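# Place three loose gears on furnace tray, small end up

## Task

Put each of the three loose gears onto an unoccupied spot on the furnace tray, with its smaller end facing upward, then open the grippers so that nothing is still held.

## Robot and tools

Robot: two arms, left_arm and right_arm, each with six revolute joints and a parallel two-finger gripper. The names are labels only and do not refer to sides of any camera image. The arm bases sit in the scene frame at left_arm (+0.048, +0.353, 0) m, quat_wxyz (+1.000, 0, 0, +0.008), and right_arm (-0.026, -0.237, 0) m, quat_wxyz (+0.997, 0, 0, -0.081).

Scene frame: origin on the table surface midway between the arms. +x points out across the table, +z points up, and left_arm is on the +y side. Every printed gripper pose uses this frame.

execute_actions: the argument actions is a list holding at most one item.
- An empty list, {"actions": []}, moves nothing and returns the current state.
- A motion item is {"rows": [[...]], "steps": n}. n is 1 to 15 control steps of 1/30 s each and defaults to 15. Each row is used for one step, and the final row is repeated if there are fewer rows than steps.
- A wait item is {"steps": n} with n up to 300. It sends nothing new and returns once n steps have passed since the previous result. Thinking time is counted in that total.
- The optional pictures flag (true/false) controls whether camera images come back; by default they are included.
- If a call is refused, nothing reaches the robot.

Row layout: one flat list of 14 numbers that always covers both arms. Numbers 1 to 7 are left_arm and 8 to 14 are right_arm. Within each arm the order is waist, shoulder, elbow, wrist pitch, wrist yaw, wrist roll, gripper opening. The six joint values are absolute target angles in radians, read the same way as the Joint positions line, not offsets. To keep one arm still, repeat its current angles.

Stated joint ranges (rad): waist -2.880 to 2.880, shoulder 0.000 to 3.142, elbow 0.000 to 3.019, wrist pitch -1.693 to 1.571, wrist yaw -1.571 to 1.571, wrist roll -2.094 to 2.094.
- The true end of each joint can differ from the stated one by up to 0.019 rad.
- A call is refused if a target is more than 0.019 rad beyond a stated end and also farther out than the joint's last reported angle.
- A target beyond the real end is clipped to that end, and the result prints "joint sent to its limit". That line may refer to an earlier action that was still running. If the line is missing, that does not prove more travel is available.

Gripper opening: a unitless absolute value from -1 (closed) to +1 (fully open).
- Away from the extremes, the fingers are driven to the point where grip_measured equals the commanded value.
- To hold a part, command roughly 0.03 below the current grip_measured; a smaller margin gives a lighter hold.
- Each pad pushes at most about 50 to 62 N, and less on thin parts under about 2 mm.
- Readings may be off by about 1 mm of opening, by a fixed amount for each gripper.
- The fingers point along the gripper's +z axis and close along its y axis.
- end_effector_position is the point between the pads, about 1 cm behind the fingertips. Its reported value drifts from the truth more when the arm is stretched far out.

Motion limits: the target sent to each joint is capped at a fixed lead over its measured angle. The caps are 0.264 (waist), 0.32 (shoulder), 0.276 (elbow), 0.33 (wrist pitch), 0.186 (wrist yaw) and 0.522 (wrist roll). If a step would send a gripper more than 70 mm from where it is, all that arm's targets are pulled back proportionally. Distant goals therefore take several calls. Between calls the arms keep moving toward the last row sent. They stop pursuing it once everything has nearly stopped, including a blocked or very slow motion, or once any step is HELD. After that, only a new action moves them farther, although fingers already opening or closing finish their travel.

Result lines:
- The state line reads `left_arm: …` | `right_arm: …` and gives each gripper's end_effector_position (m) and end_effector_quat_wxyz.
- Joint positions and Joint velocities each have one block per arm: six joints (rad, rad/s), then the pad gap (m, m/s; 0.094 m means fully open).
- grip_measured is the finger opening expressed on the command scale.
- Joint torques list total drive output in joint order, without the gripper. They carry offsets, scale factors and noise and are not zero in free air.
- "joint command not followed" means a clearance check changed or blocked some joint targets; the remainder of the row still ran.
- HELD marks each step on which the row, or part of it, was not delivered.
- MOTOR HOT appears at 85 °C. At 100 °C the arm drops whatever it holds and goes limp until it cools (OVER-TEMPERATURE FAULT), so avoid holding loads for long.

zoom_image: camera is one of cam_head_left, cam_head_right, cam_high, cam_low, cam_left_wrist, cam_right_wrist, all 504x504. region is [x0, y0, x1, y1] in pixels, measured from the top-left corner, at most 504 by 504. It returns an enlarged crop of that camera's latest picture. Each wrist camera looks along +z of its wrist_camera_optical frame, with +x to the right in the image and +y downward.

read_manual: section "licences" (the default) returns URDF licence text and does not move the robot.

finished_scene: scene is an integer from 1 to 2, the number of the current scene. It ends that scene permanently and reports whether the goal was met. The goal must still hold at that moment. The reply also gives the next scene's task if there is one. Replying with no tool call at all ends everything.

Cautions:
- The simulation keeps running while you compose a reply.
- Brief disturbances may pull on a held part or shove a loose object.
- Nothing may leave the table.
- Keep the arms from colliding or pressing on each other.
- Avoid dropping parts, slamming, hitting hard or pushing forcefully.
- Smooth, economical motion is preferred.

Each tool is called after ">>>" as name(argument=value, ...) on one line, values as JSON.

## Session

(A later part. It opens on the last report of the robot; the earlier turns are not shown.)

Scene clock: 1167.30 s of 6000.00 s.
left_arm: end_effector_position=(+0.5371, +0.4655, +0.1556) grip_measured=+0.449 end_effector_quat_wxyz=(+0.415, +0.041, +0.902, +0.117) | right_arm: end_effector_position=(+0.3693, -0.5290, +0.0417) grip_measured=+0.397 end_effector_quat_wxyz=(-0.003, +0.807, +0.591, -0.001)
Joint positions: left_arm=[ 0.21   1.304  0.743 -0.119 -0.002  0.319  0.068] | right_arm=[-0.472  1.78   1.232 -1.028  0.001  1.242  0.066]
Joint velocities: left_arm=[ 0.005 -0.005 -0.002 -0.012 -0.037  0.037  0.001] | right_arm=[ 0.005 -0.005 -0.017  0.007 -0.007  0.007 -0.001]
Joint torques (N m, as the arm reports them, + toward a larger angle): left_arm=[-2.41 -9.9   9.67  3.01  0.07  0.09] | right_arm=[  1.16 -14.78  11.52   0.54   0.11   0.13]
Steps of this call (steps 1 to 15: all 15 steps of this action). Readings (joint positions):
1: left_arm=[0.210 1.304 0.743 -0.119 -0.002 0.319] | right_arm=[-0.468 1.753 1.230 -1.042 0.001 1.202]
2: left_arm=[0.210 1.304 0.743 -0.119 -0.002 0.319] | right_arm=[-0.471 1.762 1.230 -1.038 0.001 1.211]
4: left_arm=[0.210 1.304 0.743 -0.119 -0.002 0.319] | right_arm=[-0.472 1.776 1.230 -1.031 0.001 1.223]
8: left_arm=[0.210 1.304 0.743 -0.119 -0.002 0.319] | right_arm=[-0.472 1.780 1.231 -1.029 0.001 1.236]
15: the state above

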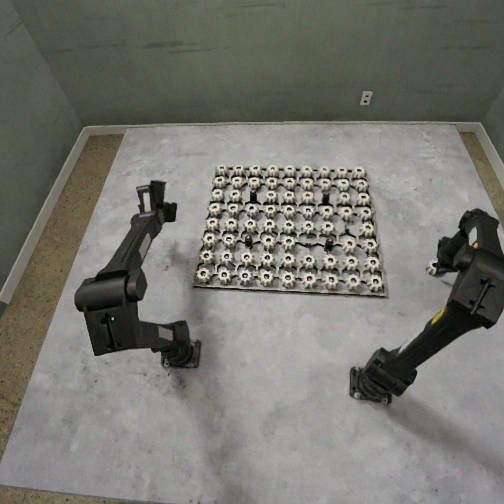

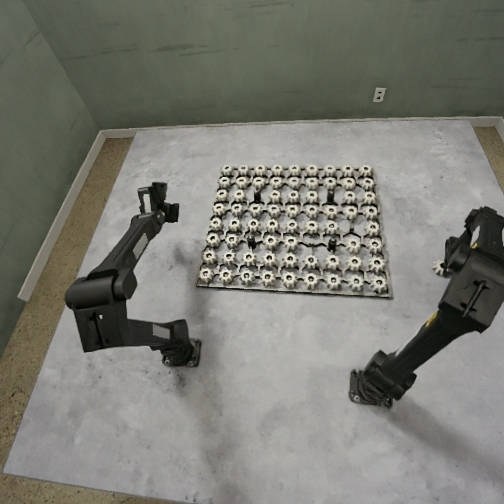

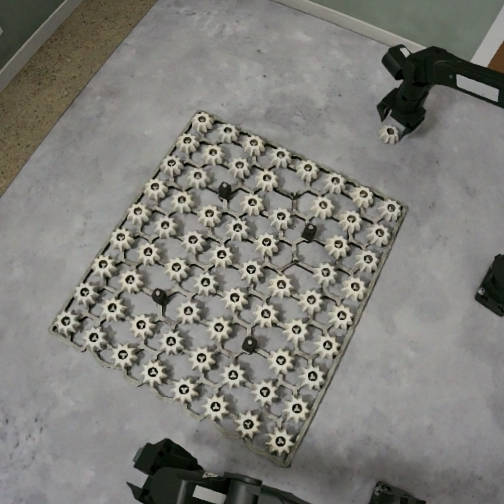

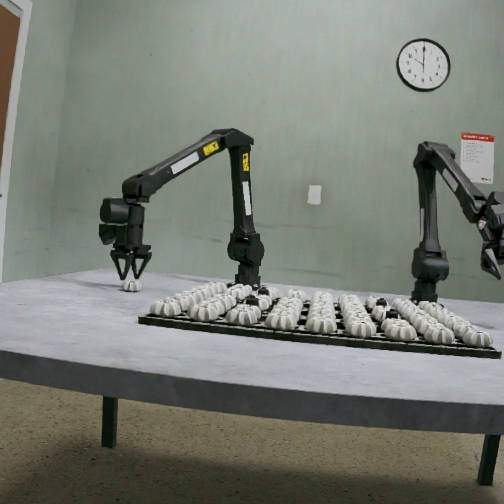

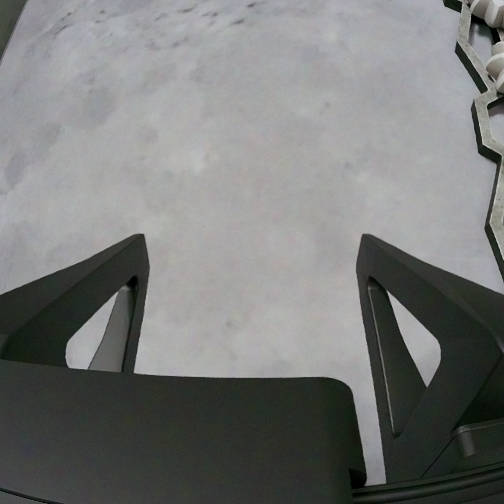

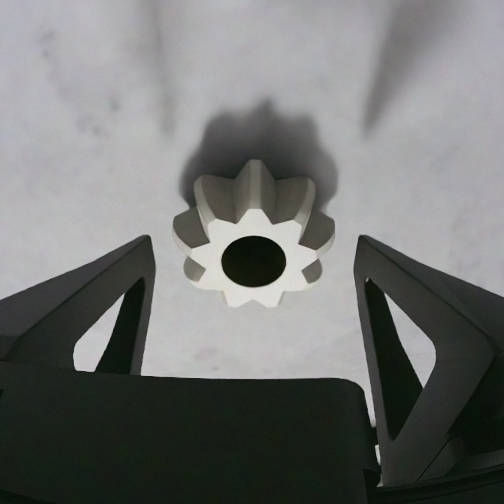

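>>> execute_actions(actions=[{"rows":[[0.200,1.295,0.750,-0.100,0,0.33,0.45,-0.467,1.785,1.260,-1.017,0,1.257,0.40],[0.200,1.295,0.750,-0.100,0,0.33,0.45,-0.462,1.785,1.248,-1.016,0,1.257,0.40],[0.200,1.295,0.750,-0.100,0,0.33,0.45,-0.458,1.786,1.242,-1.013,0,1.257,0.40],[0.200,1.295,0.750,-0.100,0,0.33,0.45,-0.455,1.786,1.238,-1.008,0,1.257,0.40],[0.200,1.295,0.750,-0.100,0,0.33,0.45,-0.452,1.787,1.234,-1.002,0,1.257,0.40],[0.200,1.295,0.750,-0.100,0,0.33,0.45,-0.450,1.787,1.230,-0.995,0,1.262,0.40],[0.200,1.295,0.750,-0.100,0,0.33,0.45,-0.449,1.788,1.226,-0.988,0,1.266,0.40],[0.200,1.295,0.750,-0.100,0,0.33,0.45,-0.448,1.788,1.221,-0.981,0,1.268,0.40],[0.200,1.295,0.750,-0.100,0,0.33,0.45,-0.448,1.789,1.216,-0.974,0,1.268,0.40],[0.200,1.295,0.750,-0.100,0,0.33,0.45,-0.448,1.789,1.212,-0.967,0,1.268,0.40],[0.200,1.295,0.750,-0.100,0,0.33,0.45,-0.448,1.790,1.208,-0.961,0,1.268,0.40],[0.200,1.295,0.750,-0.100,0,0.33,0.45,-0.448,1.790,1.205,-0.956,0,1.268,0.40],[0.200,1.295,0.750,-0.100,0,0.33,0.45,-0.448,1.790,1.202,-0.952,0,1.268,0.40],[0.200,1.295,0.750,-0.100,0,0.33,0.45,-0.448,1.790,1.200,-0.949,0,1.268,0.40]],"steps":15}], pictures=false)

>>> execute_actions(actions=[{"steps":12}])

Scene clock: 1186.23 s of 6000.00 s.
left_arm: end_effector_position=(+0.5371, +0.4655, +0.1556) grip_measured=+0.449 end_effector_quat_wxyz=(+0.415, +0.041, +0.902, +0.117) | right_arm: end_effector_position=(+0.3738, -0.5225, +0.0306) grip_measured=+0.397 end_effector_quat_wxyz=(+0.011, +0.805, +0.593, +0.003)
Joint positions: left_arm=[ 0.21   1.304  0.743 -0.119 -0.002  0.319  0.068] | right_arm=[-0.456  1.78   1.197 -0.965  0.001  1.254  0.066]
Joint velocities: left_arm=[-0.005 -0.005 -0.012 -0.002 -0.066 -0.037 -0.   ] | right_arm=[-0.015 -0.005 -0.076  0.051 -0.022  0.037  0.001]
Joint torques (N m, as the arm reports them, + toward a larger angle): left_arm=[-2.57 -9.78  9.67  3.03  0.07  0.1 ] | right_arm=[  1.71 -14.19   8.46   0.81   0.02   0.2 ]
Steps of this call (steps 1 to 15: the robot went on to your last target; steps 16 to 90: nothing new was sent; then 15.43 s passed at rest; steps 91 to 105: all 15 steps of this action). Readings (joint positions):
91: left_arm=[0.210 1.304 0.743 -0.119 -0.002 0.319] | right_arm=[-0.472 1.780 1.232 -1.028 0.001 1.244]
92: left_arm=[0.210 1.304 0.743 -0.119 -0.002 0.319] | right_arm=[-0.472 1.780 1.232 -1.028 0.001 1.244]
94: left_arm=[0.210 1.304 0.743 -0.119 -0.002 0.319] | right_arm=[-0.471 1.780 1.232 -1.025 0.001 1.244]
98: left_arm=[0.210 1.304 0.743 -0.119 -0.002 0.319] | right_arm=[-0.465 1.780 1.227 -1.004 0.001 1.248]
105: the state above

Scene clock: 1186.63 s of 6000.00 s.
left_arm: end_effector_position=(+0.5371, +0.4655, +0.1556) grip_measured=+0.449 end_effector_quat_wxyz=(+0.415, +0.041, +0.902, +0.117) | right_arm: end_effector_position=(+0.3738, -0.5225, +0.0297) grip_measured=+0.397 end_effector_quat_wxyz=(+0.012, +0.806, +0.592, +0.003)
Joint positions: left_arm=[ 0.21   1.304  0.743 -0.119 -0.002  0.319  0.068] | right_arm=[-0.456  1.78   1.194 -0.96   0.001  1.255  0.066]
Joint velocities: left_arm=[ 0.005 -0.005 -0.002 -0.007  0.022 -0.037  0.   ] | right_arm=[ 0.005 -0.015 -0.012 -0.007  0.007  0.037 -0.   ]
Joint torques (N m, as the arm reports them, + toward a larger angle): left_arm=[-2.48 -9.93  9.71  3.02  0.07  0.08] | right_arm=[  1.54 -15.37   8.3    0.63   0.06   0.18]
Steps of this call (steps 1 to 12: the robot went on to your last target). Readings (joint positions):
1: left_arm=[0.210 1.304 0.743 -0.119 -0.002 0.319] | right_arm=[-0.456 1.780 1.195 -0.964 0.001 1.254]
2: left_arm=[0.210 1.304 0.743 -0.119 -0.002 0.319] | right_arm=[-0.456 1.780 1.194 -0.963 0.001 1.254]
4: left_arm=[0.210 1.304 0.743 -0.119 -0.002 0.319] | right_arm=[-0.456 1.780 1.194 -0.962 0.001 1.255]
8: left_arm=[0.210 1.304 0.743 -0.119 -0.002 0.319] | right_arm=[-0.456 1.780 1.194 -0.960 0.001 1.255]
12: the state above

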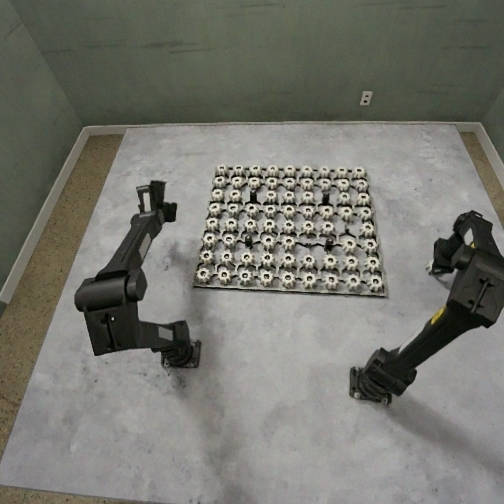

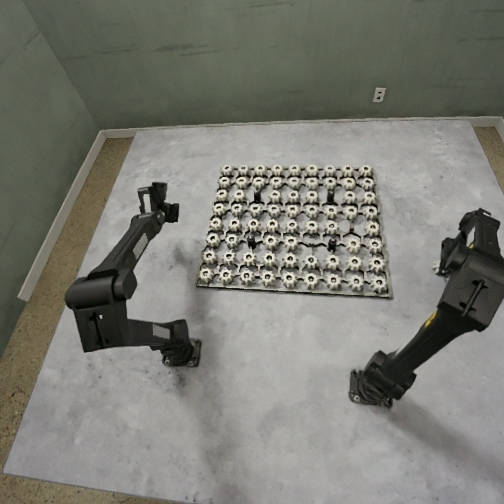

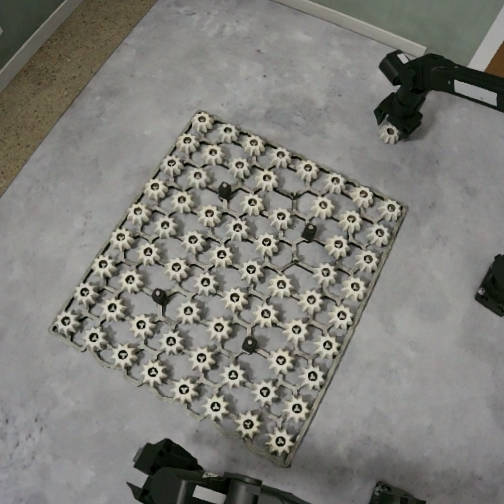

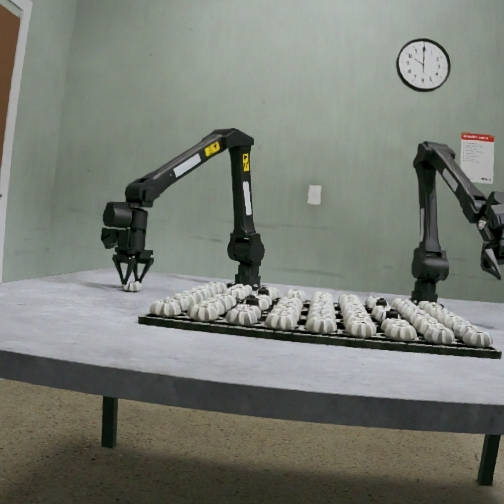

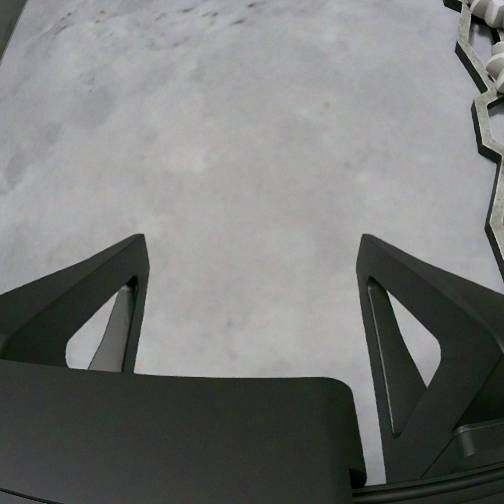

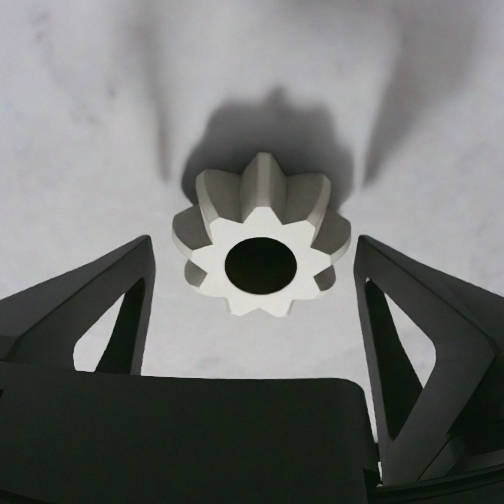

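>>> execute_actions(actions=[{"rows":[[0.200,1.295,0.750,-0.100,0,0.33,0.45,-0.448,1.795,1.200,-0.949,0,1.268,0.39],[0.200,1.295,0.750,-0.100,0,0.33,0.45,-0.448,1.799,1.200,-0.949,0,1.268,0.38],[0.200,1.295,0.750,-0.100,0,0.33,0.45,-0.448,1.802,1.200,-0.949,0,1.268,0.37],[0.200,1.295,0.750,-0.100,0,0.33,0.45,-0.448,1.805,1.200,-0.949,0,1.268,0.36],[0.200,1.295,0.750,-0.100,0,0.33,0.45,-0.448,1.808,1.200,-0.949,0,1.268,0.36],[0.200,1.295,0.750,-0.100,0,0.33,0.45,-0.448,1.811,1.200,-0.949,0,1.268,0.36],[0.200,1.295,0.750,-0.100,0,0.33,0.45,-0.448,1.814,1.200,-0.948,0,1.268,0.36],[0.200,1.295,0.750,-0.100,0,0.33,0.45,-0.448,1.817,1.200,-0.947,0,1.268,0.36],[0.200,1.295,0.750,-0.100,0,0.33,0.45,-0.448,1.820,1.200,-0.946,0,1.268,0.36],[0.200,1.295,0.750,-0.100,0,0.33,0.45,-0.448,1.823,1.200,-0.945,0,1.268,0.36],[0.200,1.295,0.750,-0.100,0,0.33,0.45,-0.448,1.826,1.200,-0.944,0,1.268,0.36],[0.200,1.295,0.750,-0.100,0,0.33,0.45,-0.448,1.828,1.200,-0.944,0,1.268,0.36],[0.200,1.295,0.750,-0.100,0,0.33,0.45,-0.448,1.830,1.200,-0.944,0,1.268,0.36]],"steps":15}], pictures=false)

>>> execute_actions(actions=[{"steps":10}])

Scene clock: 1197.53 s of 6000.00 s.
left_arm: end_effector_position=(+0.5371, +0.4655, +0.1556) grip_measured=+0.449 end_effector_quat_wxyz=(+0.415, +0.041, +0.902, +0.117) | right_arm: end_effector_position=(+0.3723, -0.5215, +0.0162) grip_measured=+0.363 end_effector_quat_wxyz=(+0.001, +0.806, +0.592, -0.000)
Joint positions: left_arm=[ 0.21   1.304  0.743 -0.119 -0.002  0.319  0.068] | right_arm=[-0.456  1.809  1.194 -0.955  0.001  1.255  0.064]
Joint velocities: left_arm=[-0.015  0.005 -0.027  0.007  0.022  0.007 -0.001] | right_arm=[ 0.005  0.083  0.002  0.002  0.022 -0.007 -0.001]
Joint torques (N m, as the arm reports them, + toward a larger angle): left_arm=[-2.4  -9.92  9.7   3.04  0.07  0.09] | right_arm=[  1.03 -13.66   7.7    0.36   0.1    0.19]
Steps of this call (steps 1 to 15: the robot went on to your last target; steps 16 to 90: nothing new was sent; then 7.40 s passed at rest; steps 91 to 105: all 15 steps of this action). Readings (joint positions):
91: left_arm=[0.210 1.304 0.743 -0.119 -0.002 0.319] | right_arm=[-0.456 1.780 1.194 -0.960 0.001 1.255]
92: left_arm=[0.210 1.304 0.743 -0.119 -0.002 0.319] | right_arm=[-0.456 1.780 1.194 -0.960 0.001 1.255]
94: left_arm=[0.210 1.304 0.743 -0.119 -0.002 0.319] | right_arm=[-0.456 1.781 1.194 -0.960 0.001 1.255]
98: left_arm=[0.210 1.304 0.743 -0.119 -0.002 0.319] | right_arm=[-0.456 1.785 1.194 -0.960 0.001 1.255]
105: the state above

Scene clock: 1197.87 s of 6000.00 s.
left_arm: end_effector_position=(+0.5371, +0.4655, +0.1556) grip_measured=+0.449 end_effector_quat_wxyz=(+0.415, +0.041, +0.902, +0.117) | right_arm: end_effector_position=(+0.3718, -0.5211, +0.0138) grip_measured=+0.363 end_effector_quat_wxyz=(-0.002, +0.806, +0.592, -0.001)
Joint positions: left_arm=[ 0.21   1.304  0.743 -0.119 -0.002  0.319  0.068] | right_arm=[-0.456  1.814  1.194 -0.955  0.001  1.255  0.064]
Joint velocities: left_arm=[-0.005 -0.015 -0.017  0.007  0.051 -0.051 -0.001] | right_arm=[-0.015 -0.024 -0.002  0.002 -0.037  0.022 -0.001]
Joint torques (N m, as the arm reports them, + toward a larger angle): left_arm=[-2.48 -9.84  9.71  2.99  0.07  0.09] | right_arm=[  1.45 -14.02   7.79   0.56   0.13   0.19]
Steps of this call (steps 1 to 10: the robot went on to your last target). Readings (joint positions):
1: left_arm=[0.210 1.304 0.743 -0.119 -0.002 0.319] | right_arm=[-0.456 1.812 1.194 -0.955 0.001 1.255]
2: left_arm=[0.210 1.304 0.743 -0.119 -0.002 0.319] | right_arm=[-0.456 1.813 1.194 -0.955 0.001 1.255]
4: left_arm=[0.210 1.304 0.743 -0.119 -0.002 0.319] | right_arm=[-0.456 1.814 1.194 -0.955 0.001 1.255]
8: left_arm=[0.210 1.304 0.743 -0.119 -0.002 0.319] | right_arm=[-0.456 1.814 1.194 -0.955 0.001 1.255]
10: the state above

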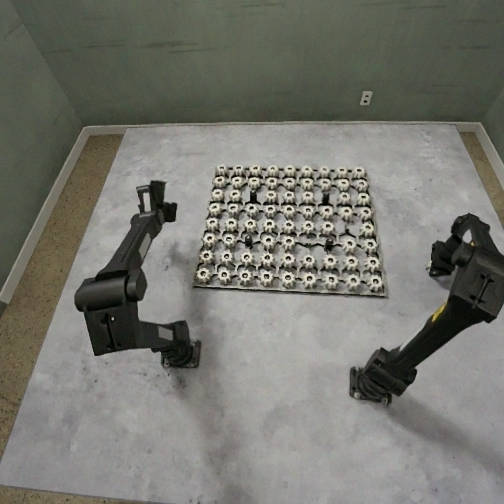

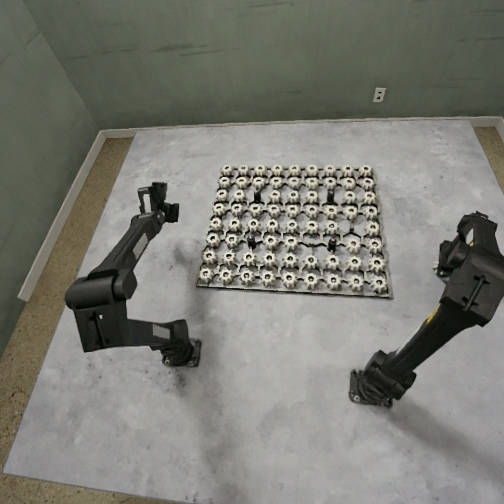

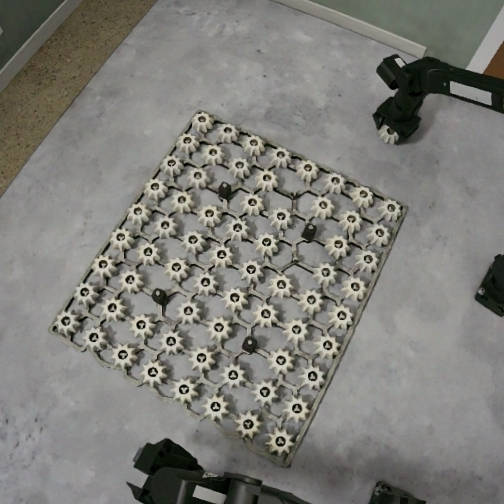

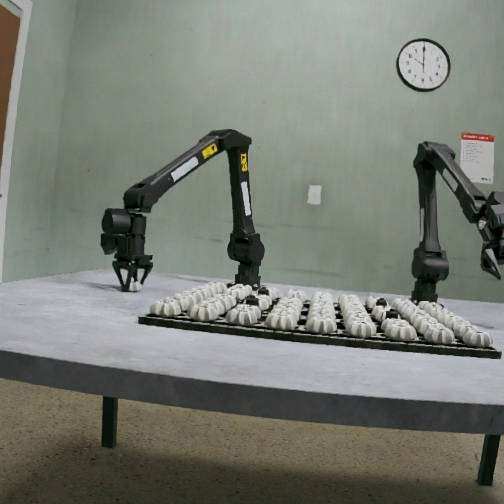

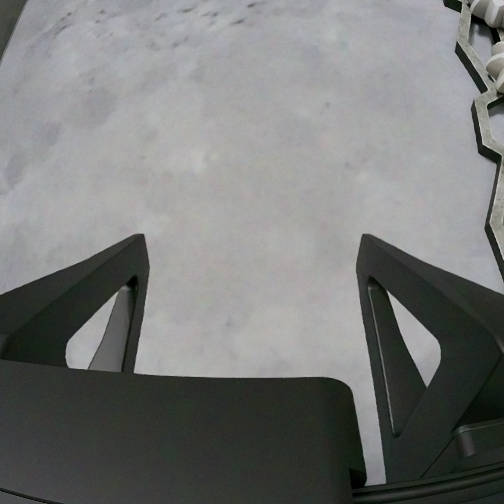

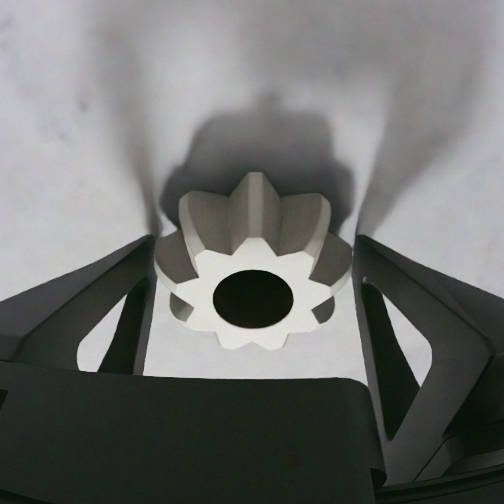

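>>> execute_actions(actions=[{"rows":[[0.200,1.295,0.750,-0.100,0,0.33,0.45,-0.450,1.825,1.200,-0.948,0,1.262,0.33],[0.200,1.295,0.750,-0.100,0,0.33,0.45,-0.452,1.820,1.205,-0.950,0,1.258,0.30],[0.200,1.295,0.750,-0.100,0,0.33,0.45,-0.454,1.815,1.210,-0.952,0,1.256,0.28],[0.200,1.295,0.750,-0.100,0,0.33,0.45,-0.455,1.812,1.212,-0.954,0,1.255,0.26],[0.200,1.295,0.750,-0.100,0,0.33,0.45,-0.455,1.810,1.214,-0.955,0,1.255,0.245],[0.200,1.295,0.750,-0.100,0,0.33,0.45,-0.455,1.808,1.215,-0.955,0,1.255,0.23],[0.200,1.295,0.750,-0.100,0,0.33,0.45,-0.455,1.806,1.215,-0.955,0,1.255,0.215],[0.200,1.295,0.750,-0.100,0,0.33,0.45,-0.455,1.804,1.215,-0.955,0,1.255,0.20],[0.200,1.295,0.750,-0.100,0,0.33,0.45,-0.455,1.802,1.215,-0.955,0,1.255,0.185],[0.200,1.295,0.750,-0.100,0,0.33,0.45,-0.455,1.800,1.215,-0.955,0,1.255,0.17],[0.200,1.295,0.750,-0.100,0,0.33,0.45,-0.455,1.798,1.215,-0.955,0,1.255,0.16],[0.200,1.295,0.750,-0.100,0,0.33,0.45,-0.455,1.796,1.215,-0.955,0,1.255,0.15]],"steps":15}], pictures=false)

>>> execute_actions(actions=[{"rows":[[0.200,1.295,0.750,-0.100,0,0.33,0.45,-0.455,1.792,1.225,-0.957,0,1.255,0.15],[0.200,1.295,0.750,-0.100,0,0.33,0.45,-0.455,1.790,1.235,-0.960,0,1.255,0.15],[0.200,1.295,0.750,-0.100,0,0.33,0.45,-0.455,1.790,1.243,-0.963,0,1.255,0.15],[0.200,1.295,0.750,-0.100,0,0.33,0.45,-0.455,1.790,1.250,-0.967,0,1.255,0.15],[0.200,1.295,0.750,-0.100,0,0.33,0.45,-0.455,1.790,1.258,-0.972,0,1.255,0.15],[0.200,1.295,0.750,-0.100,0,0.33,0.45,-0.455,1.790,1.267,-0.978,0,1.255,0.15],[0.200,1.295,0.750,-0.100,0,0.33,0.45,-0.455,1.790,1.277,-0.986,0,1.255,0.15],[0.200,1.295,0.750,-0.100,0,0.33,0.45,-0.455,1.790,1.288,-0.995,0,1.255,0.15],[0.200,1.295,0.750,-0.100,0,0.33,0.45,-0.453,1.790,1.300,-1.005,0,1.252,0.15],[0.200,1.295,0.750,-0.100,0,0.33,0.45,-0.449,1.790,1.313,-1.016,0,1.247,0.15],[0.200,1.295,0.750,-0.100,0,0.33,0.45,-0.443,1.790,1.327,-1.027,0,1.240,0.15],[0.200,1.295,0.750,-0.100,0,0.33,0.45,-0.435,1.790,1.341,-1.039,0,1.231,0.15],[0.200,1.295,0.750,-0.100,0,0.33,0.45,-0.425,1.790,1.356,-1.051,0,1.220,0.15],[0.200,1.295,0.750,-0.100,0,0.33,0.45,-0.413,1.790,1.371,-1.063,0,1.207,0.15],[0.200,1.295,0.750,-0.100,0,0.33,0.45,-0.399,1.790,1.386,-1.075,0,1.193,0.15]],"steps":15}], pictures=false)

>>> execute_actions(actions=[{"rows":[[0.200,1.295,0.750,-0.100,0,0.33,0.45,-0.383,1.790,1.401,-1.087,0,1.177,0.15],[0.200,1.295,0.750,-0.100,0,0.33,0.45,-0.365,1.790,1.416,-1.099,0,1.160,0.15],[0.200,1.295,0.750,-0.100,0,0.33,0.45,-0.345,1.790,1.430,-1.110,0,1.142,0.15],[0.200,1.295,0.750,-0.100,0,0.33,0.45,-0.324,1.790,1.444,-1.121,0,1.123,0.15],[0.200,1.295,0.750,-0.100,0,0.33,0.45,-0.301,1.790,1.457,-1.131,0,1.103,0.15],[0.200,1.295,0.750,-0.100,0,0.33,0.45,-0.277,1.790,1.469,-1.140,0,1.083,0.15],[0.200,1.295,0.750,-0.100,0,0.33,0.45,-0.252,1.792,1.480,-1.148,0,1.062,0.15],[0.200,1.295,0.750,-0.100,0,0.33,0.45,-0.226,1.795,1.490,-1.155,0,1.041,0.15],[0.200,1.295,0.750,-0.100,0,0.33,0.45,-0.199,1.799,1.499,-1.161,0,1.020,0.15],[0.200,1.295,0.750,-0.100,0,0.33,0.45,-0.172,1.803,1.507,-1.166,0,0.999,0.15],[0.200,1.295,0.750,-0.100,0,0.33,0.45,-0.145,1.807,1.514,-1.170,0,0.978,0.15],[0.200,1.295,0.750,-0.100,0,0.33,0.45,-0.118,1.811,1.520,-1.173,0,0.958,0.15],[0.200,1.295,0.750,-0.100,0,0.33,0.45,-0.091,1.815,1.525,-1.175,0,0.938,0.15],[0.200,1.295,0.750,-0.100,0,0.33,0.45,-0.064,1.819,1.528,-1.177,0,0.919,0.15],[0.200,1.295,0.750,-0.100,0,0.33,0.45,-0.038,1.823,1.530,-1.178,0,0.901,0.15]],"steps":15}], pictures=false)

>>> execute_actions(actions=[{"rows":[[0.200,1.295,0.750,-0.100,0,0.33,0.45,-0.013,1.828,1.530,-1.178,0,0.885,0.15],[0.200,1.295,0.750,-0.100,0,0.33,0.45,0.011,1.833,1.530,-1.178,0,0.870,0.15],[0.200,1.295,0.750,-0.100,0,0.33,0.45,0.034,1.838,1.530,-1.178,0,0.857,0.15],[0.200,1.295,0.750,-0.100,0,0.33,0.45,0.056,1.843,1.530,-1.178,0,0.845,0.15],[0.200,1.295,0.750,-0.100,0,0.33,0.45,0.077,1.848,1.530,-1.178,0,0.835,0.15],[0.200,1.295,0.750,-0.100,0,0.33,0.45,0.096,1.853,1.530,-1.178,0,0.827,0.15],[0.200,1.295,0.750,-0.100,0,0.33,0.45,0.114,1.858,1.530,-1.178,0,0.821,0.15],[0.200,1.295,0.750,-0.100,0,0.33,0.45,0.130,1.862,1.530,-1.178,0,0.818,0.15],[0.200,1.295,0.750,-0.100,0,0.33,0.45,0.144,1.866,1.530,-1.178,0,0.817,0.15],[0.200,1.295,0.750,-0.100,0,0.33,0.45,0.156,1.869,1.530,-1.178,0,0.817,0.15],[0.200,1.295,0.750,-0.100,0,0.33,0.45,0.166,1.871,1.530,-1.178,0,0.817,0.15],[0.200,1.295,0.750,-0.100,0,0.33,0.45,0.173,1.873,1.530,-1.178,0,0.817,0.15],[0.200,1.295,0.750,-0.100,0,0.33,0.45,0.178,1.874,1.530,-1.178,0,0.817,0.15],[0.200,1.295,0.750,-0.100,0,0.33,0.45,0.181,1.875,1.530,-1.178,0,0.817,0.15],[0.200,1.295,0.750,-0.100,0,0.33,0.45,0.182,1.875,1.530,-1.178,0,0.817,0.15]],"steps":15}], pictures=false)

>>> execute_actions(actions=[{"steps":15}])

Scene clock: 1242.63 s of 6000.00 s.
left_arm: end_effector_position=(+0.5371, +0.4655, +0.1556) grip_measured=+0.449 end_effector_quat_wxyz=(+0.415, +0.041, +0.902, +0.117) | right_arm: end_effector_position=(+0.3718, -0.5211, +0.0138) grip_measured=+0.232 end_effector_quat_wxyz=(-0.002, +0.806, +0.592, -0.001)
Joint positions: left_arm=[ 0.21   1.304  0.743 -0.119 -0.002  0.319  0.068] | right_arm=[-0.456  1.814  1.194 -0.955  0.001  1.255  0.058]
Joint velocities: left_arm=[-0.005 -0.005  0.012 -0.007  0.007  0.081  0.   ] | right_arm=[-0.024  0.005 -0.017  0.007  0.037 -0.037 -0.   ]
Joint torques (N m, as the arm reports them, + toward a larger angle): left_arm=[-2.4  -9.81  9.68  3.02  0.07  0.09] | right_arm=[  0.73 -16.21   9.69   0.01   0.15   0.01]
Steps of this call (steps 1 to 15: the robot went on to your last target; steps 16 to 90: nothing new was sent; then 41.27 s passed at rest; steps 91 to 105: all 15 steps of this action). Readings (joint positions):
91: left_arm=[0.210 1.304 0.743 -0.119 -0.002 0.319] | right_arm=[-0.456 1.814 1.194 -0.955 0.001 1.255]
92: left_arm=[0.210 1.304 0.743 -0.119 -0.002 0.319] | right_arm=[-0.456 1.814 1.194 -0.955 0.001 1.255]
94: left_arm=[0.210 1.304 0.743 -0.119 -0.002 0.319] | right_arm=[-0.456 1.814 1.194 -0.955 0.001 1.255]
98: left_arm=[0.210 1.304 0.743 -0.119 -0.002 0.319] | right_arm=[-0.456 1.814 1.194 -0.955 0.001 1.255]
105: the state above

Scene clock: 1243.13 s of 6000.00 s.
left_arm: end_effector_position=(+0.5371, +0.4655, +0.1556) grip_measured=+0.449 end_effector_quat_wxyz=(+0.415, +0.041, +0.902, +0.117) | right_arm: end_effector_position=(+0.3965, -0.5322, +0.0486) grip_measured=+0.232 end_effector_quat_wxyz=(+0.007, +0.797, +0.604, +0.002)
Joint positions: left_arm=[ 0.21   1.304  0.743 -0.119 -0.002  0.319  0.068] | right_arm=[-0.445  1.814  1.302 -1.045  0.001  1.237  0.058]
Joint velocities: left_arm=[ 0.005  0.005 -0.007  0.002 -0.007  0.007 -0.001] | right_arm=[ 0.181  0.005  0.481 -0.335 -0.066 -0.212  0.001]
Joint torques (N m, as the arm reports them, + toward a larger angle): left_arm=[-2.52 -9.9   9.7   3.03  0.05  0.1 ] | right_arm=[  3.18 -18.19  13.52  -0.3    0.04  -0.1 ]
Steps of this call (steps 1 to 15: all 15 steps of this action). Readings (joint positions):
1: left_arm=[0.210 1.304 0.743 -0.119 -0.002 0.319] | right_arm=[-0.456 1.814 1.194 -0.955 0.001 1.255]
2: left_arm=[0.210 1.304 0.743 -0.119 -0.002 0.319] | right_arm=[-0.456 1.814 1.194 -0.955 0.001 1.255]
4: left_arm=[0.210 1.304 0.743 -0.119 -0.002 0.319] | right_arm=[-0.456 1.814 1.196 -0.956 0.001 1.255]
8: left_arm=[0.210 1.304 0.743 -0.119 -0.002 0.319] | right_arm=[-0.456 1.814 1.210 -0.975 0.001 1.255]
15: the state above

Scene clock: 1243.63 s of 6000.00 s.
left_arm: end_effector_position=(+0.5371, +0.4655, +0.1556) grip_measured=+0.449 end_effector_quat_wxyz=(+0.415, +0.041, +0.902, +0.117) | right_arm: end_effector_position=(+0.5107, -0.3770, +0.1077) grip_measured=+0.232 end_effector_quat_wxyz=(+0.031, +0.584, +0.811, +0.011)
Joint positions: left_arm=[ 0.21   1.304  0.743 -0.119 -0.002  0.319  0.068] | right_arm=[-0.091  1.814  1.471 -1.162  0.001  0.994  0.058]
Joint velocities: left_arm=[-0.005 -0.005  0.007 -0.017 -0.037 -0.11  -0.001] | right_arm=[ 0.904  0.005  0.129 -0.042 -0.007 -0.476  0.   ]
Joint torques (N m, as the arm reports them, + toward a larger angle): left_arm=[-2.63 -9.91  9.71  3.05  0.07  0.08] | right_arm=[  0.46 -15.78  13.84  -0.32   0.03  -0.07]
Steps of this call (steps 1 to 15: all 15 steps of this action). Readings (joint positions):
1: left_arm=[0.210 1.304 0.743 -0.119 -0.002 0.319] | right_arm=[-0.438 1.814 1.319 -1.056 0.001 1.228]
2: left_arm=[0.210 1.304 0.743 -0.119 -0.002 0.319] | right_arm=[-0.428 1.814 1.335 -1.068 0.001 1.218]
4: left_arm=[0.210 1.304 0.743 -0.119 -0.002 0.319] | right_arm=[-0.397 1.814 1.366 -1.090 0.001 1.193]
8: left_arm=[0.210 1.304 0.743 -0.119 -0.002 0.319] | right_arm=[-0.306 1.814 1.416 -1.126 0.001 1.131]
15: the state above

Scene clock: 1244.13 s of 6000.00 s.
left_arm: end_effector_position=(+0.5371, +0.4655, +0.1556) grip_measured=+0.449 end_effector_quat_wxyz=(+0.415, +0.041, +0.902, +0.117) | right_arm: end_effector_position=(+0.5274, -0.2243, +0.0751) grip_measured=+0.232 end_effector_quat_wxyz=(+0.000, +0.396, +0.918, -0.001)
Joint positions: left_arm=[ 0.21   1.304  0.743 -0.119 -0.002  0.319  0.068] | right_arm=[ 0.187  1.881  1.479 -1.169  0.001  0.838  0.058]
Joint velocities: left_arm=[ 0.005  0.005  0.012  0.002 -0.066 -0.066 -0.001] | right_arm=[ 0.093  0.073  0.012 -0.002  0.022 -0.081 -0.   ]
Joint torques (N m, as the arm reports them, + toward a larger angle): left_arm=[-2.48 -9.87  9.69  3.04  0.07  0.09] | right_arm=[ -0.98 -18.29  13.34  -0.33   0.04  -0.07]
Steps of this call (steps 1 to 15: all 15 steps of this action). Readings (joint positions):
1: left_arm=[0.210 1.304 0.743 -0.119 -0.002 0.319] | right_arm=[-0.061 1.814 1.475 -1.163 0.001 0.975]
2: left_arm=[0.210 1.304 0.743 -0.119 -0.002 0.319] | right_arm=[-0.031 1.815 1.477 -1.164 0.001 0.957]
4: left_arm=[0.210 1.304 0.743 -0.119 -0.002 0.319] | right_arm=[0.023 1.819 1.479 -1.166 0.001 0.924]
8: left_arm=[0.210 1.304 0.743 -0.119 -0.002 0.319] | right_arm=[0.110 1.840 1.479 -1.168 0.001 0.872]
15: the state above

Scene clock: 1244.63 s of 6000.00 s.
left_arm: end_effector_position=(+0.5371, +0.4655, +0.1556) grip_measured=+0.449 end_effector_quat_wxyz=(+0.415, +0.041, +0.902, +0.117) | right_arm: end_effector_position=(+0.5271, -0.2229, +0.0737) grip_measured=+0.232 end_effector_quat_wxyz=(-0.001, +0.391, +0.920, -0.001)
Joint positions: left_arm=[ 0.21   1.304  0.743 -0.119 -0.002  0.319  0.068] | right_arm=[ 0.19   1.884  1.479 -1.169  0.001  0.83   0.058]
Joint velocities: left_arm=[-0.015 -0.015 -0.007 -0.007 -0.007 -0.051 -0.   ] | right_arm=[-0.015 -0.015 -0.007  0.002 -0.051 -0.037 -0.   ]
Joint torques (N m, as the arm reports them, + toward a larger angle): left_arm=[-2.52 -9.89  9.7   3.03  0.07  0.09] | right_arm=[ -1.18 -18.43  13.22  -0.27   0.05  -0.15]
Steps of this call (steps 1 to 15: the robot went on to your last target). Readings (joint positions):
1: left_arm=[0.210 1.304 0.743 -0.119 -0.002 0.319] | right_arm=[0.190 1.883 1.479 -1.169 0.001 0.836]
2: left_arm=[0.210 1.304 0.743 -0.119 -0.002 0.319] | right_arm=[0.191 1.884 1.479 -1.169 0.001 0.835]
4: left_arm=[0.210 1.304 0.743 -0.119 -0.002 0.319] | right_arm=[0.190 1.884 1.479 -1.169 0.001 0.833]
8: left_arm=[0.210 1.304 0.743 -0.119 -0.002 0.319] | right_arm=[0.190 1.884 1.479 -1.169 0.001 0.831]
15: the state above
All arms were judged still, so your last target was given up. Only a new action makes them travel on or press farther. Fingers that are still opening or closing keep moving.

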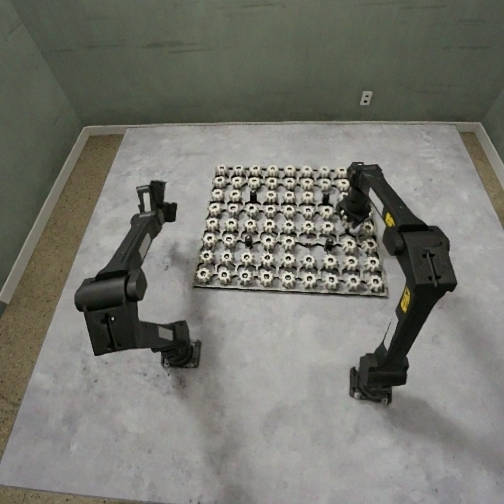

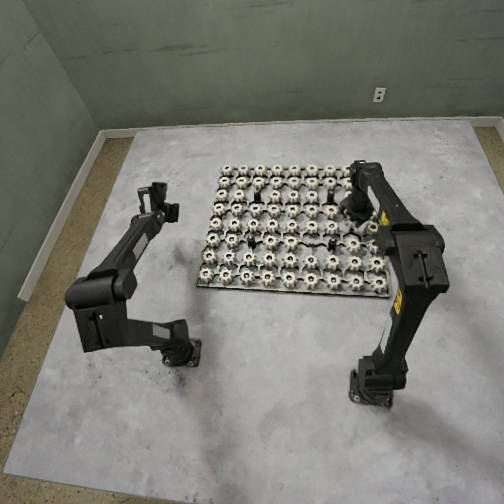

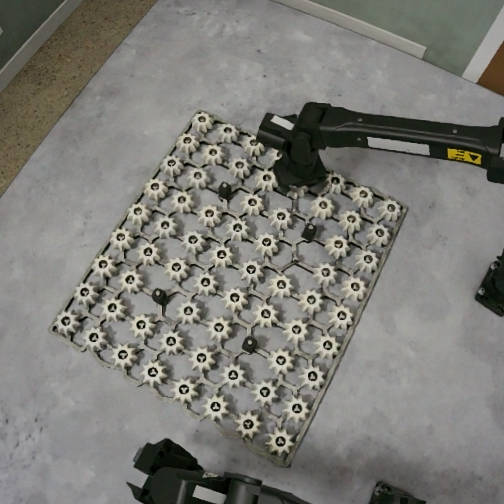

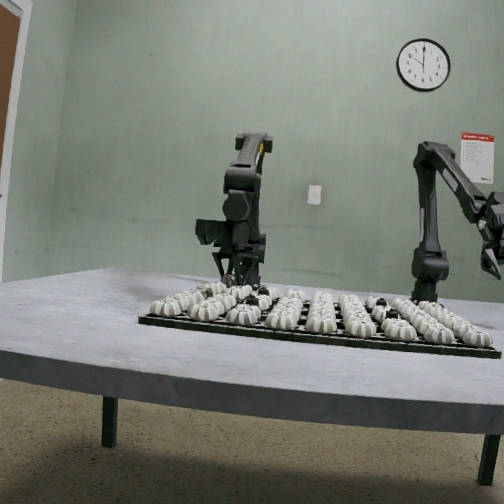

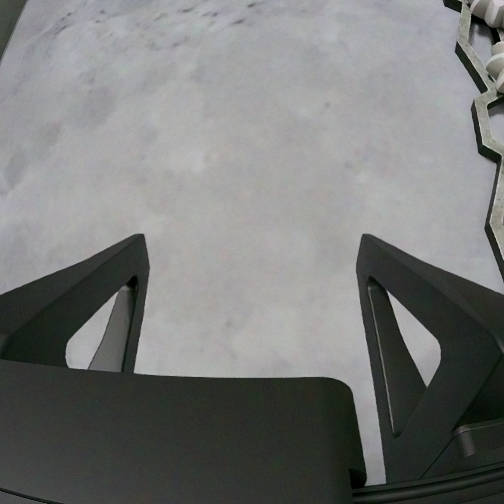

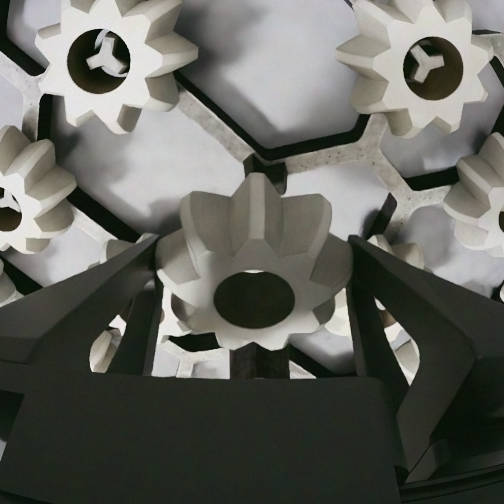

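>>> execute_actions(actions=[])

Scene clock: 1257.97 s of 6000.00 s.
left_arm: end_effector_position=(+0.5371, +0.4655, +0.1556) grip_measured=+0.449 end_effector_quat_wxyz=(+0.415, +0.041, +0.902, +0.117) | right_arm: end_effector_position=(+0.5271, -0.2229, +0.0737) grip_measured=+0.232 end_effector_quat_wxyz=(-0.001, +0.391, +0.920, -0.001)
Joint positions: left_arm=[ 0.21   1.304  0.743 -0.119 -0.002  0.319  0.068] | right_arm=[ 0.19   1.884  1.479 -1.169  0.001  0.83   0.058]
Joint velocities: left_arm=[-0.015 -0.005  0.002 -0.017 -0.022 -0.051  0.001] | right_arm=[ 0.005  0.005  0.002  0.007 -0.051 -0.037 -0.   ]
Joint torques (N m, as the arm reports them, + toward a larger angle): left_arm=[-2.44 -9.78  9.72  3.03  0.07  0.09] | right_arm=[ -0.7  -18.32  13.05  -0.42   0.08  -0.09]
Steps of this call (steps 1 to 90: nothing new was sent; then 10.33 s passed at rest). Readings (joint positions):
1: left_arm=[0.210 1.304 0.743 -0.119 -0.002 0.319] | right_arm=[0.190 1.884 1.479 -1.169 0.001 0.830]
2: left_arm=[0.210 1.304 0.743 -0.119 -0.002 0.319] | right_arm=[0.190 1.884 1.479 -1.169 0.001 0.830]
4: left_arm=[0.210 1.304 0.743 -0.119 -0.002 0.319] | right_arm=[0.190 1.884 1.479 -1.169 0.001 0.830]
8: left_arm=[0.210 1.304 0.743 -0.119 -0.002 0.319] | right_arm=[0.190 1.884 1.479 -1.169 0.001 0.830]
90: the state above

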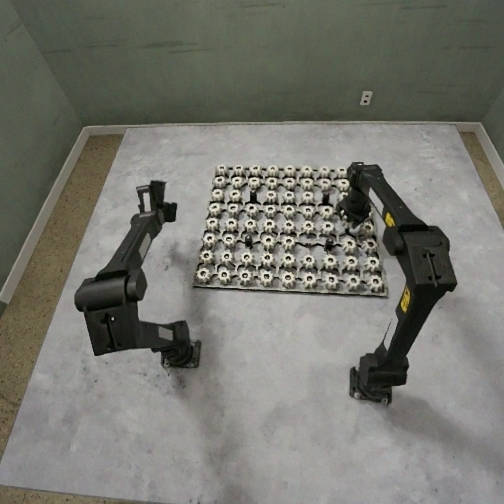

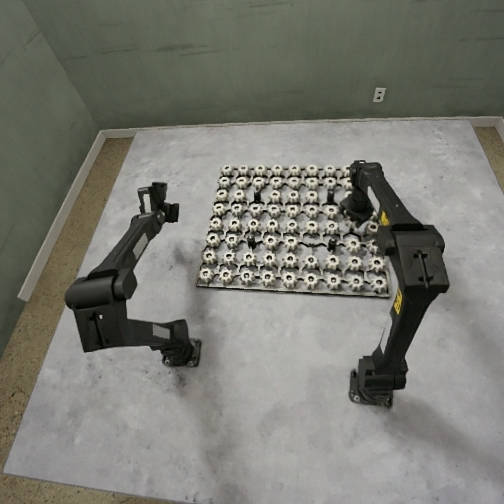

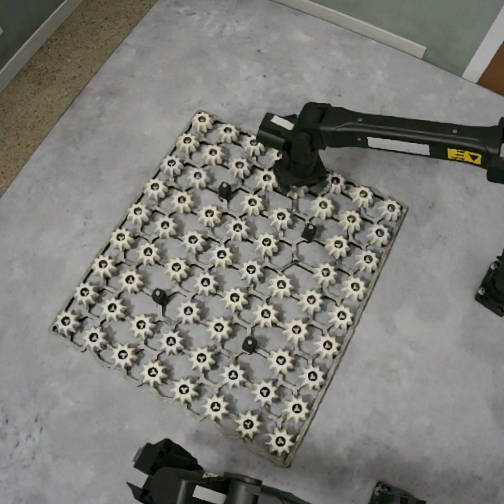

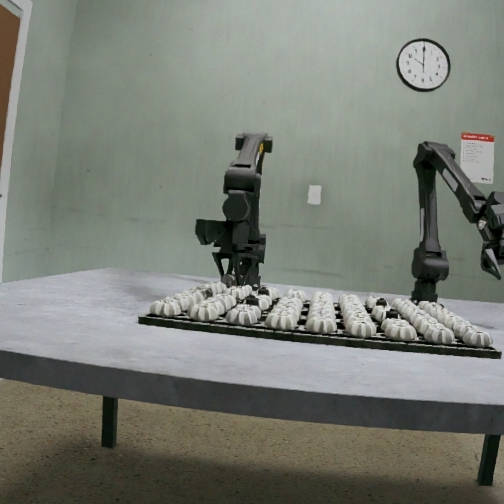

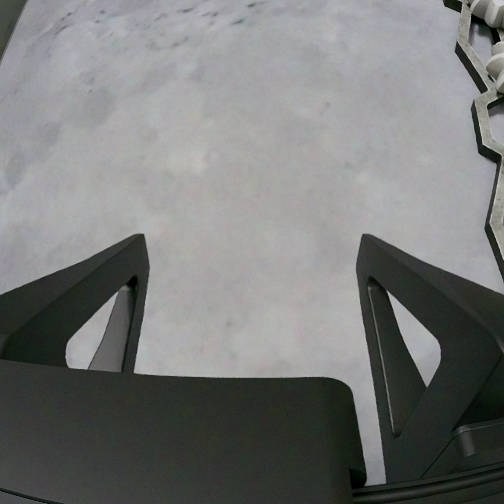

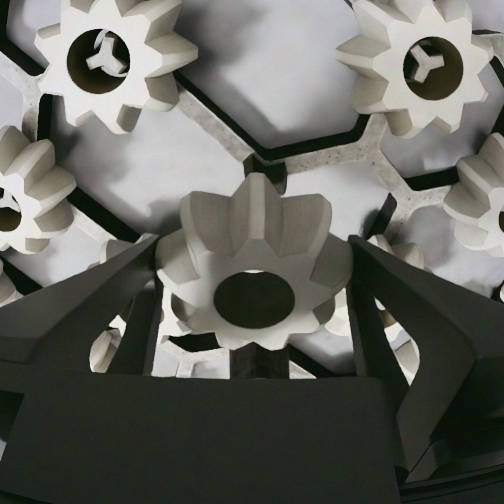

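>>> execute_actions(actions=[{"rows": [[0.200,1.295,0.750,-0.100,0,0.33,0.45,0.178,1.875,1.530,-1.178,0,0.817,0.15],[0.200,1.295,0.750,-0.100,0,0.33,0.45,0.176,1.875,1.530,-1.178,0,0.817,0.15],[0.200,1.295,0.750,-0.100,0,0.33,0.45,0.174,1.875,1.530,-1.178,0,0.817,0.15],[0.200,1.295,0.750,-0.100,0,0.33,0.45,0.172,1.875,1.530,-1.178,0,0.817,0.15],[0.200,1.295,0.750,-0.100,0,0.33,0.45,0.170,1.875,1.530,-1.178,0,0.817,0.15],[0.200,1.295,0.750,-0.100,0,0.33,0.45,0.168,1.875,1.530,-1.178,0,0.817,0.15]], "steps": 15}])

Scene clock: 1264.33 s of 6000.00 s.
left_arm: end_effector_position=(+0.5371, +0.4655, +0.1556) grip_measured=+0.449 end_effector_quat_wxyz=(+0.415, +0.041, +0.902, +0.117) | right_arm: end_effector_position=(+0.5272, -0.2305, +0.0737) grip_measured=+0.232 end_effector_quat_wxyz=(-0.001, +0.397, +0.918, -0.001)
Joint positions: left_arm=[ 0.21   1.304  0.743 -0.119 -0.002  0.319  0.068] | right_arm=[ 0.176  1.884  1.479 -1.169  0.001  0.83   0.058]
Joint velocities: left_arm=[-0.005 -0.005 -0.007 -0.017 -0.007 -0.022  0.001] | right_arm=[-0.005 -0.005  0.037  0.012 -0.051 -0.154 -0.001]
Joint torques (N m, as the arm reports them, + toward a larger angle): left_arm=[-2.39 -9.92  9.72  3.02  0.06  0.09] | right_arm=[ -0.11 -16.96  13.22  -0.22   0.04  -0.04]
Steps of this call (steps 1 to 90: nothing new was sent; then 2.87 s passed at rest; steps 91 to 105: all 15 steps of this action). Readings (joint positions):
91: left_arm=[0.210 1.304 0.743 -0.119 -0.002 0.319] | right_arm=[0.190 1.884 1.479 -1.169 0.001 0.830]
92: left_arm=[0.210 1.304 0.743 -0.119 -0.002 0.319] | right_arm=[0.190 1.884 1.479 -1.169 0.001 0.830]
94: left_arm=[0.210 1.304 0.743 -0.119 -0.002 0.319] | right_arm=[0.189 1.884 1.479 -1.169 0.001 0.830]
98: left_arm=[0.210 1.304 0.743 -0.119 -0.002 0.319] | right_arm=[0.183 1.884 1.479 -1.169 0.001 0.830]
105: the state above

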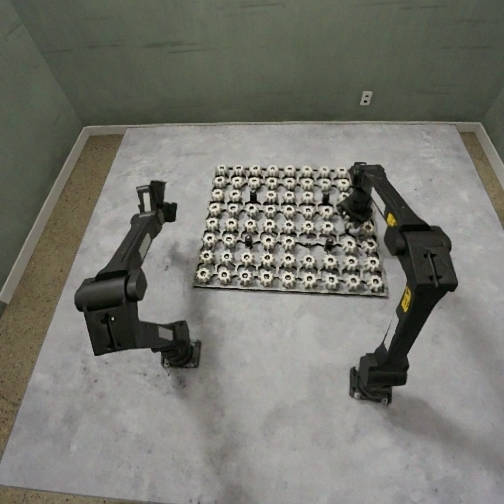

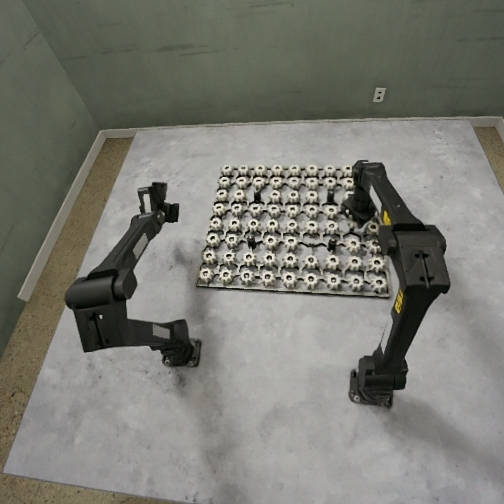

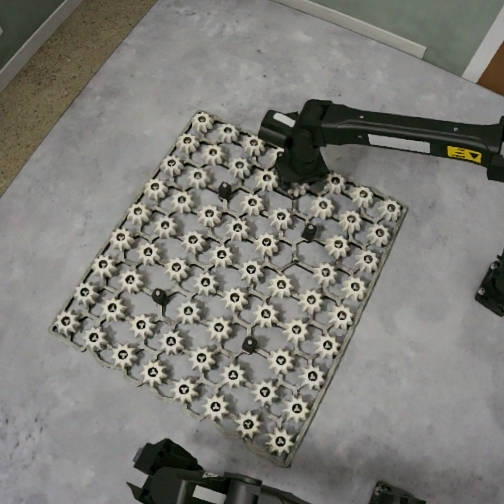

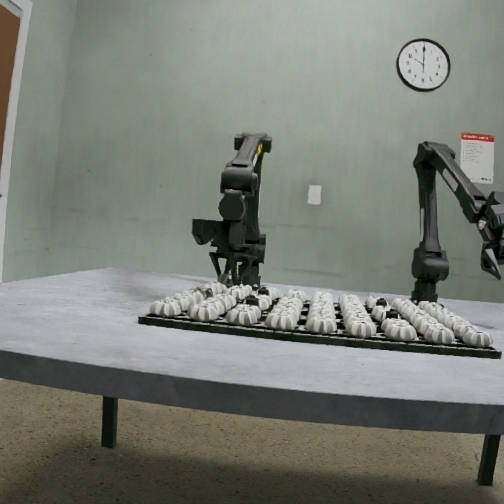

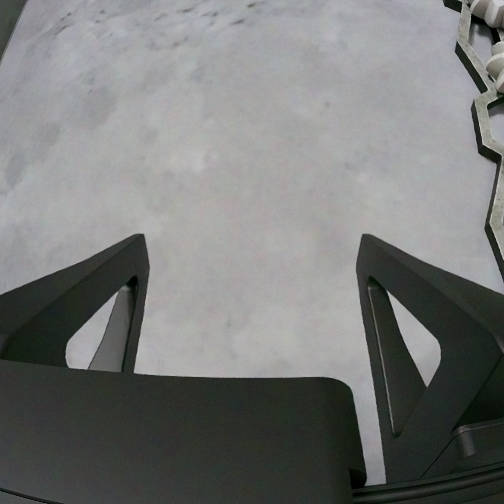

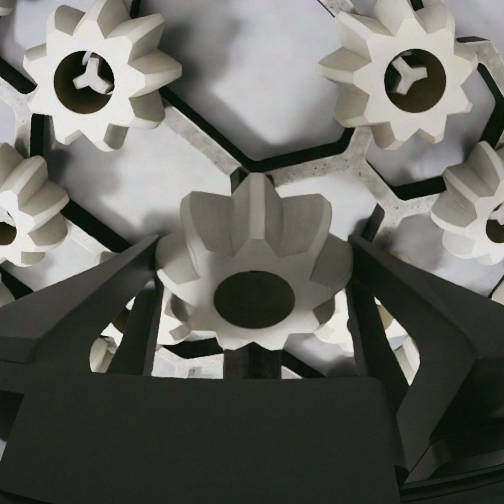

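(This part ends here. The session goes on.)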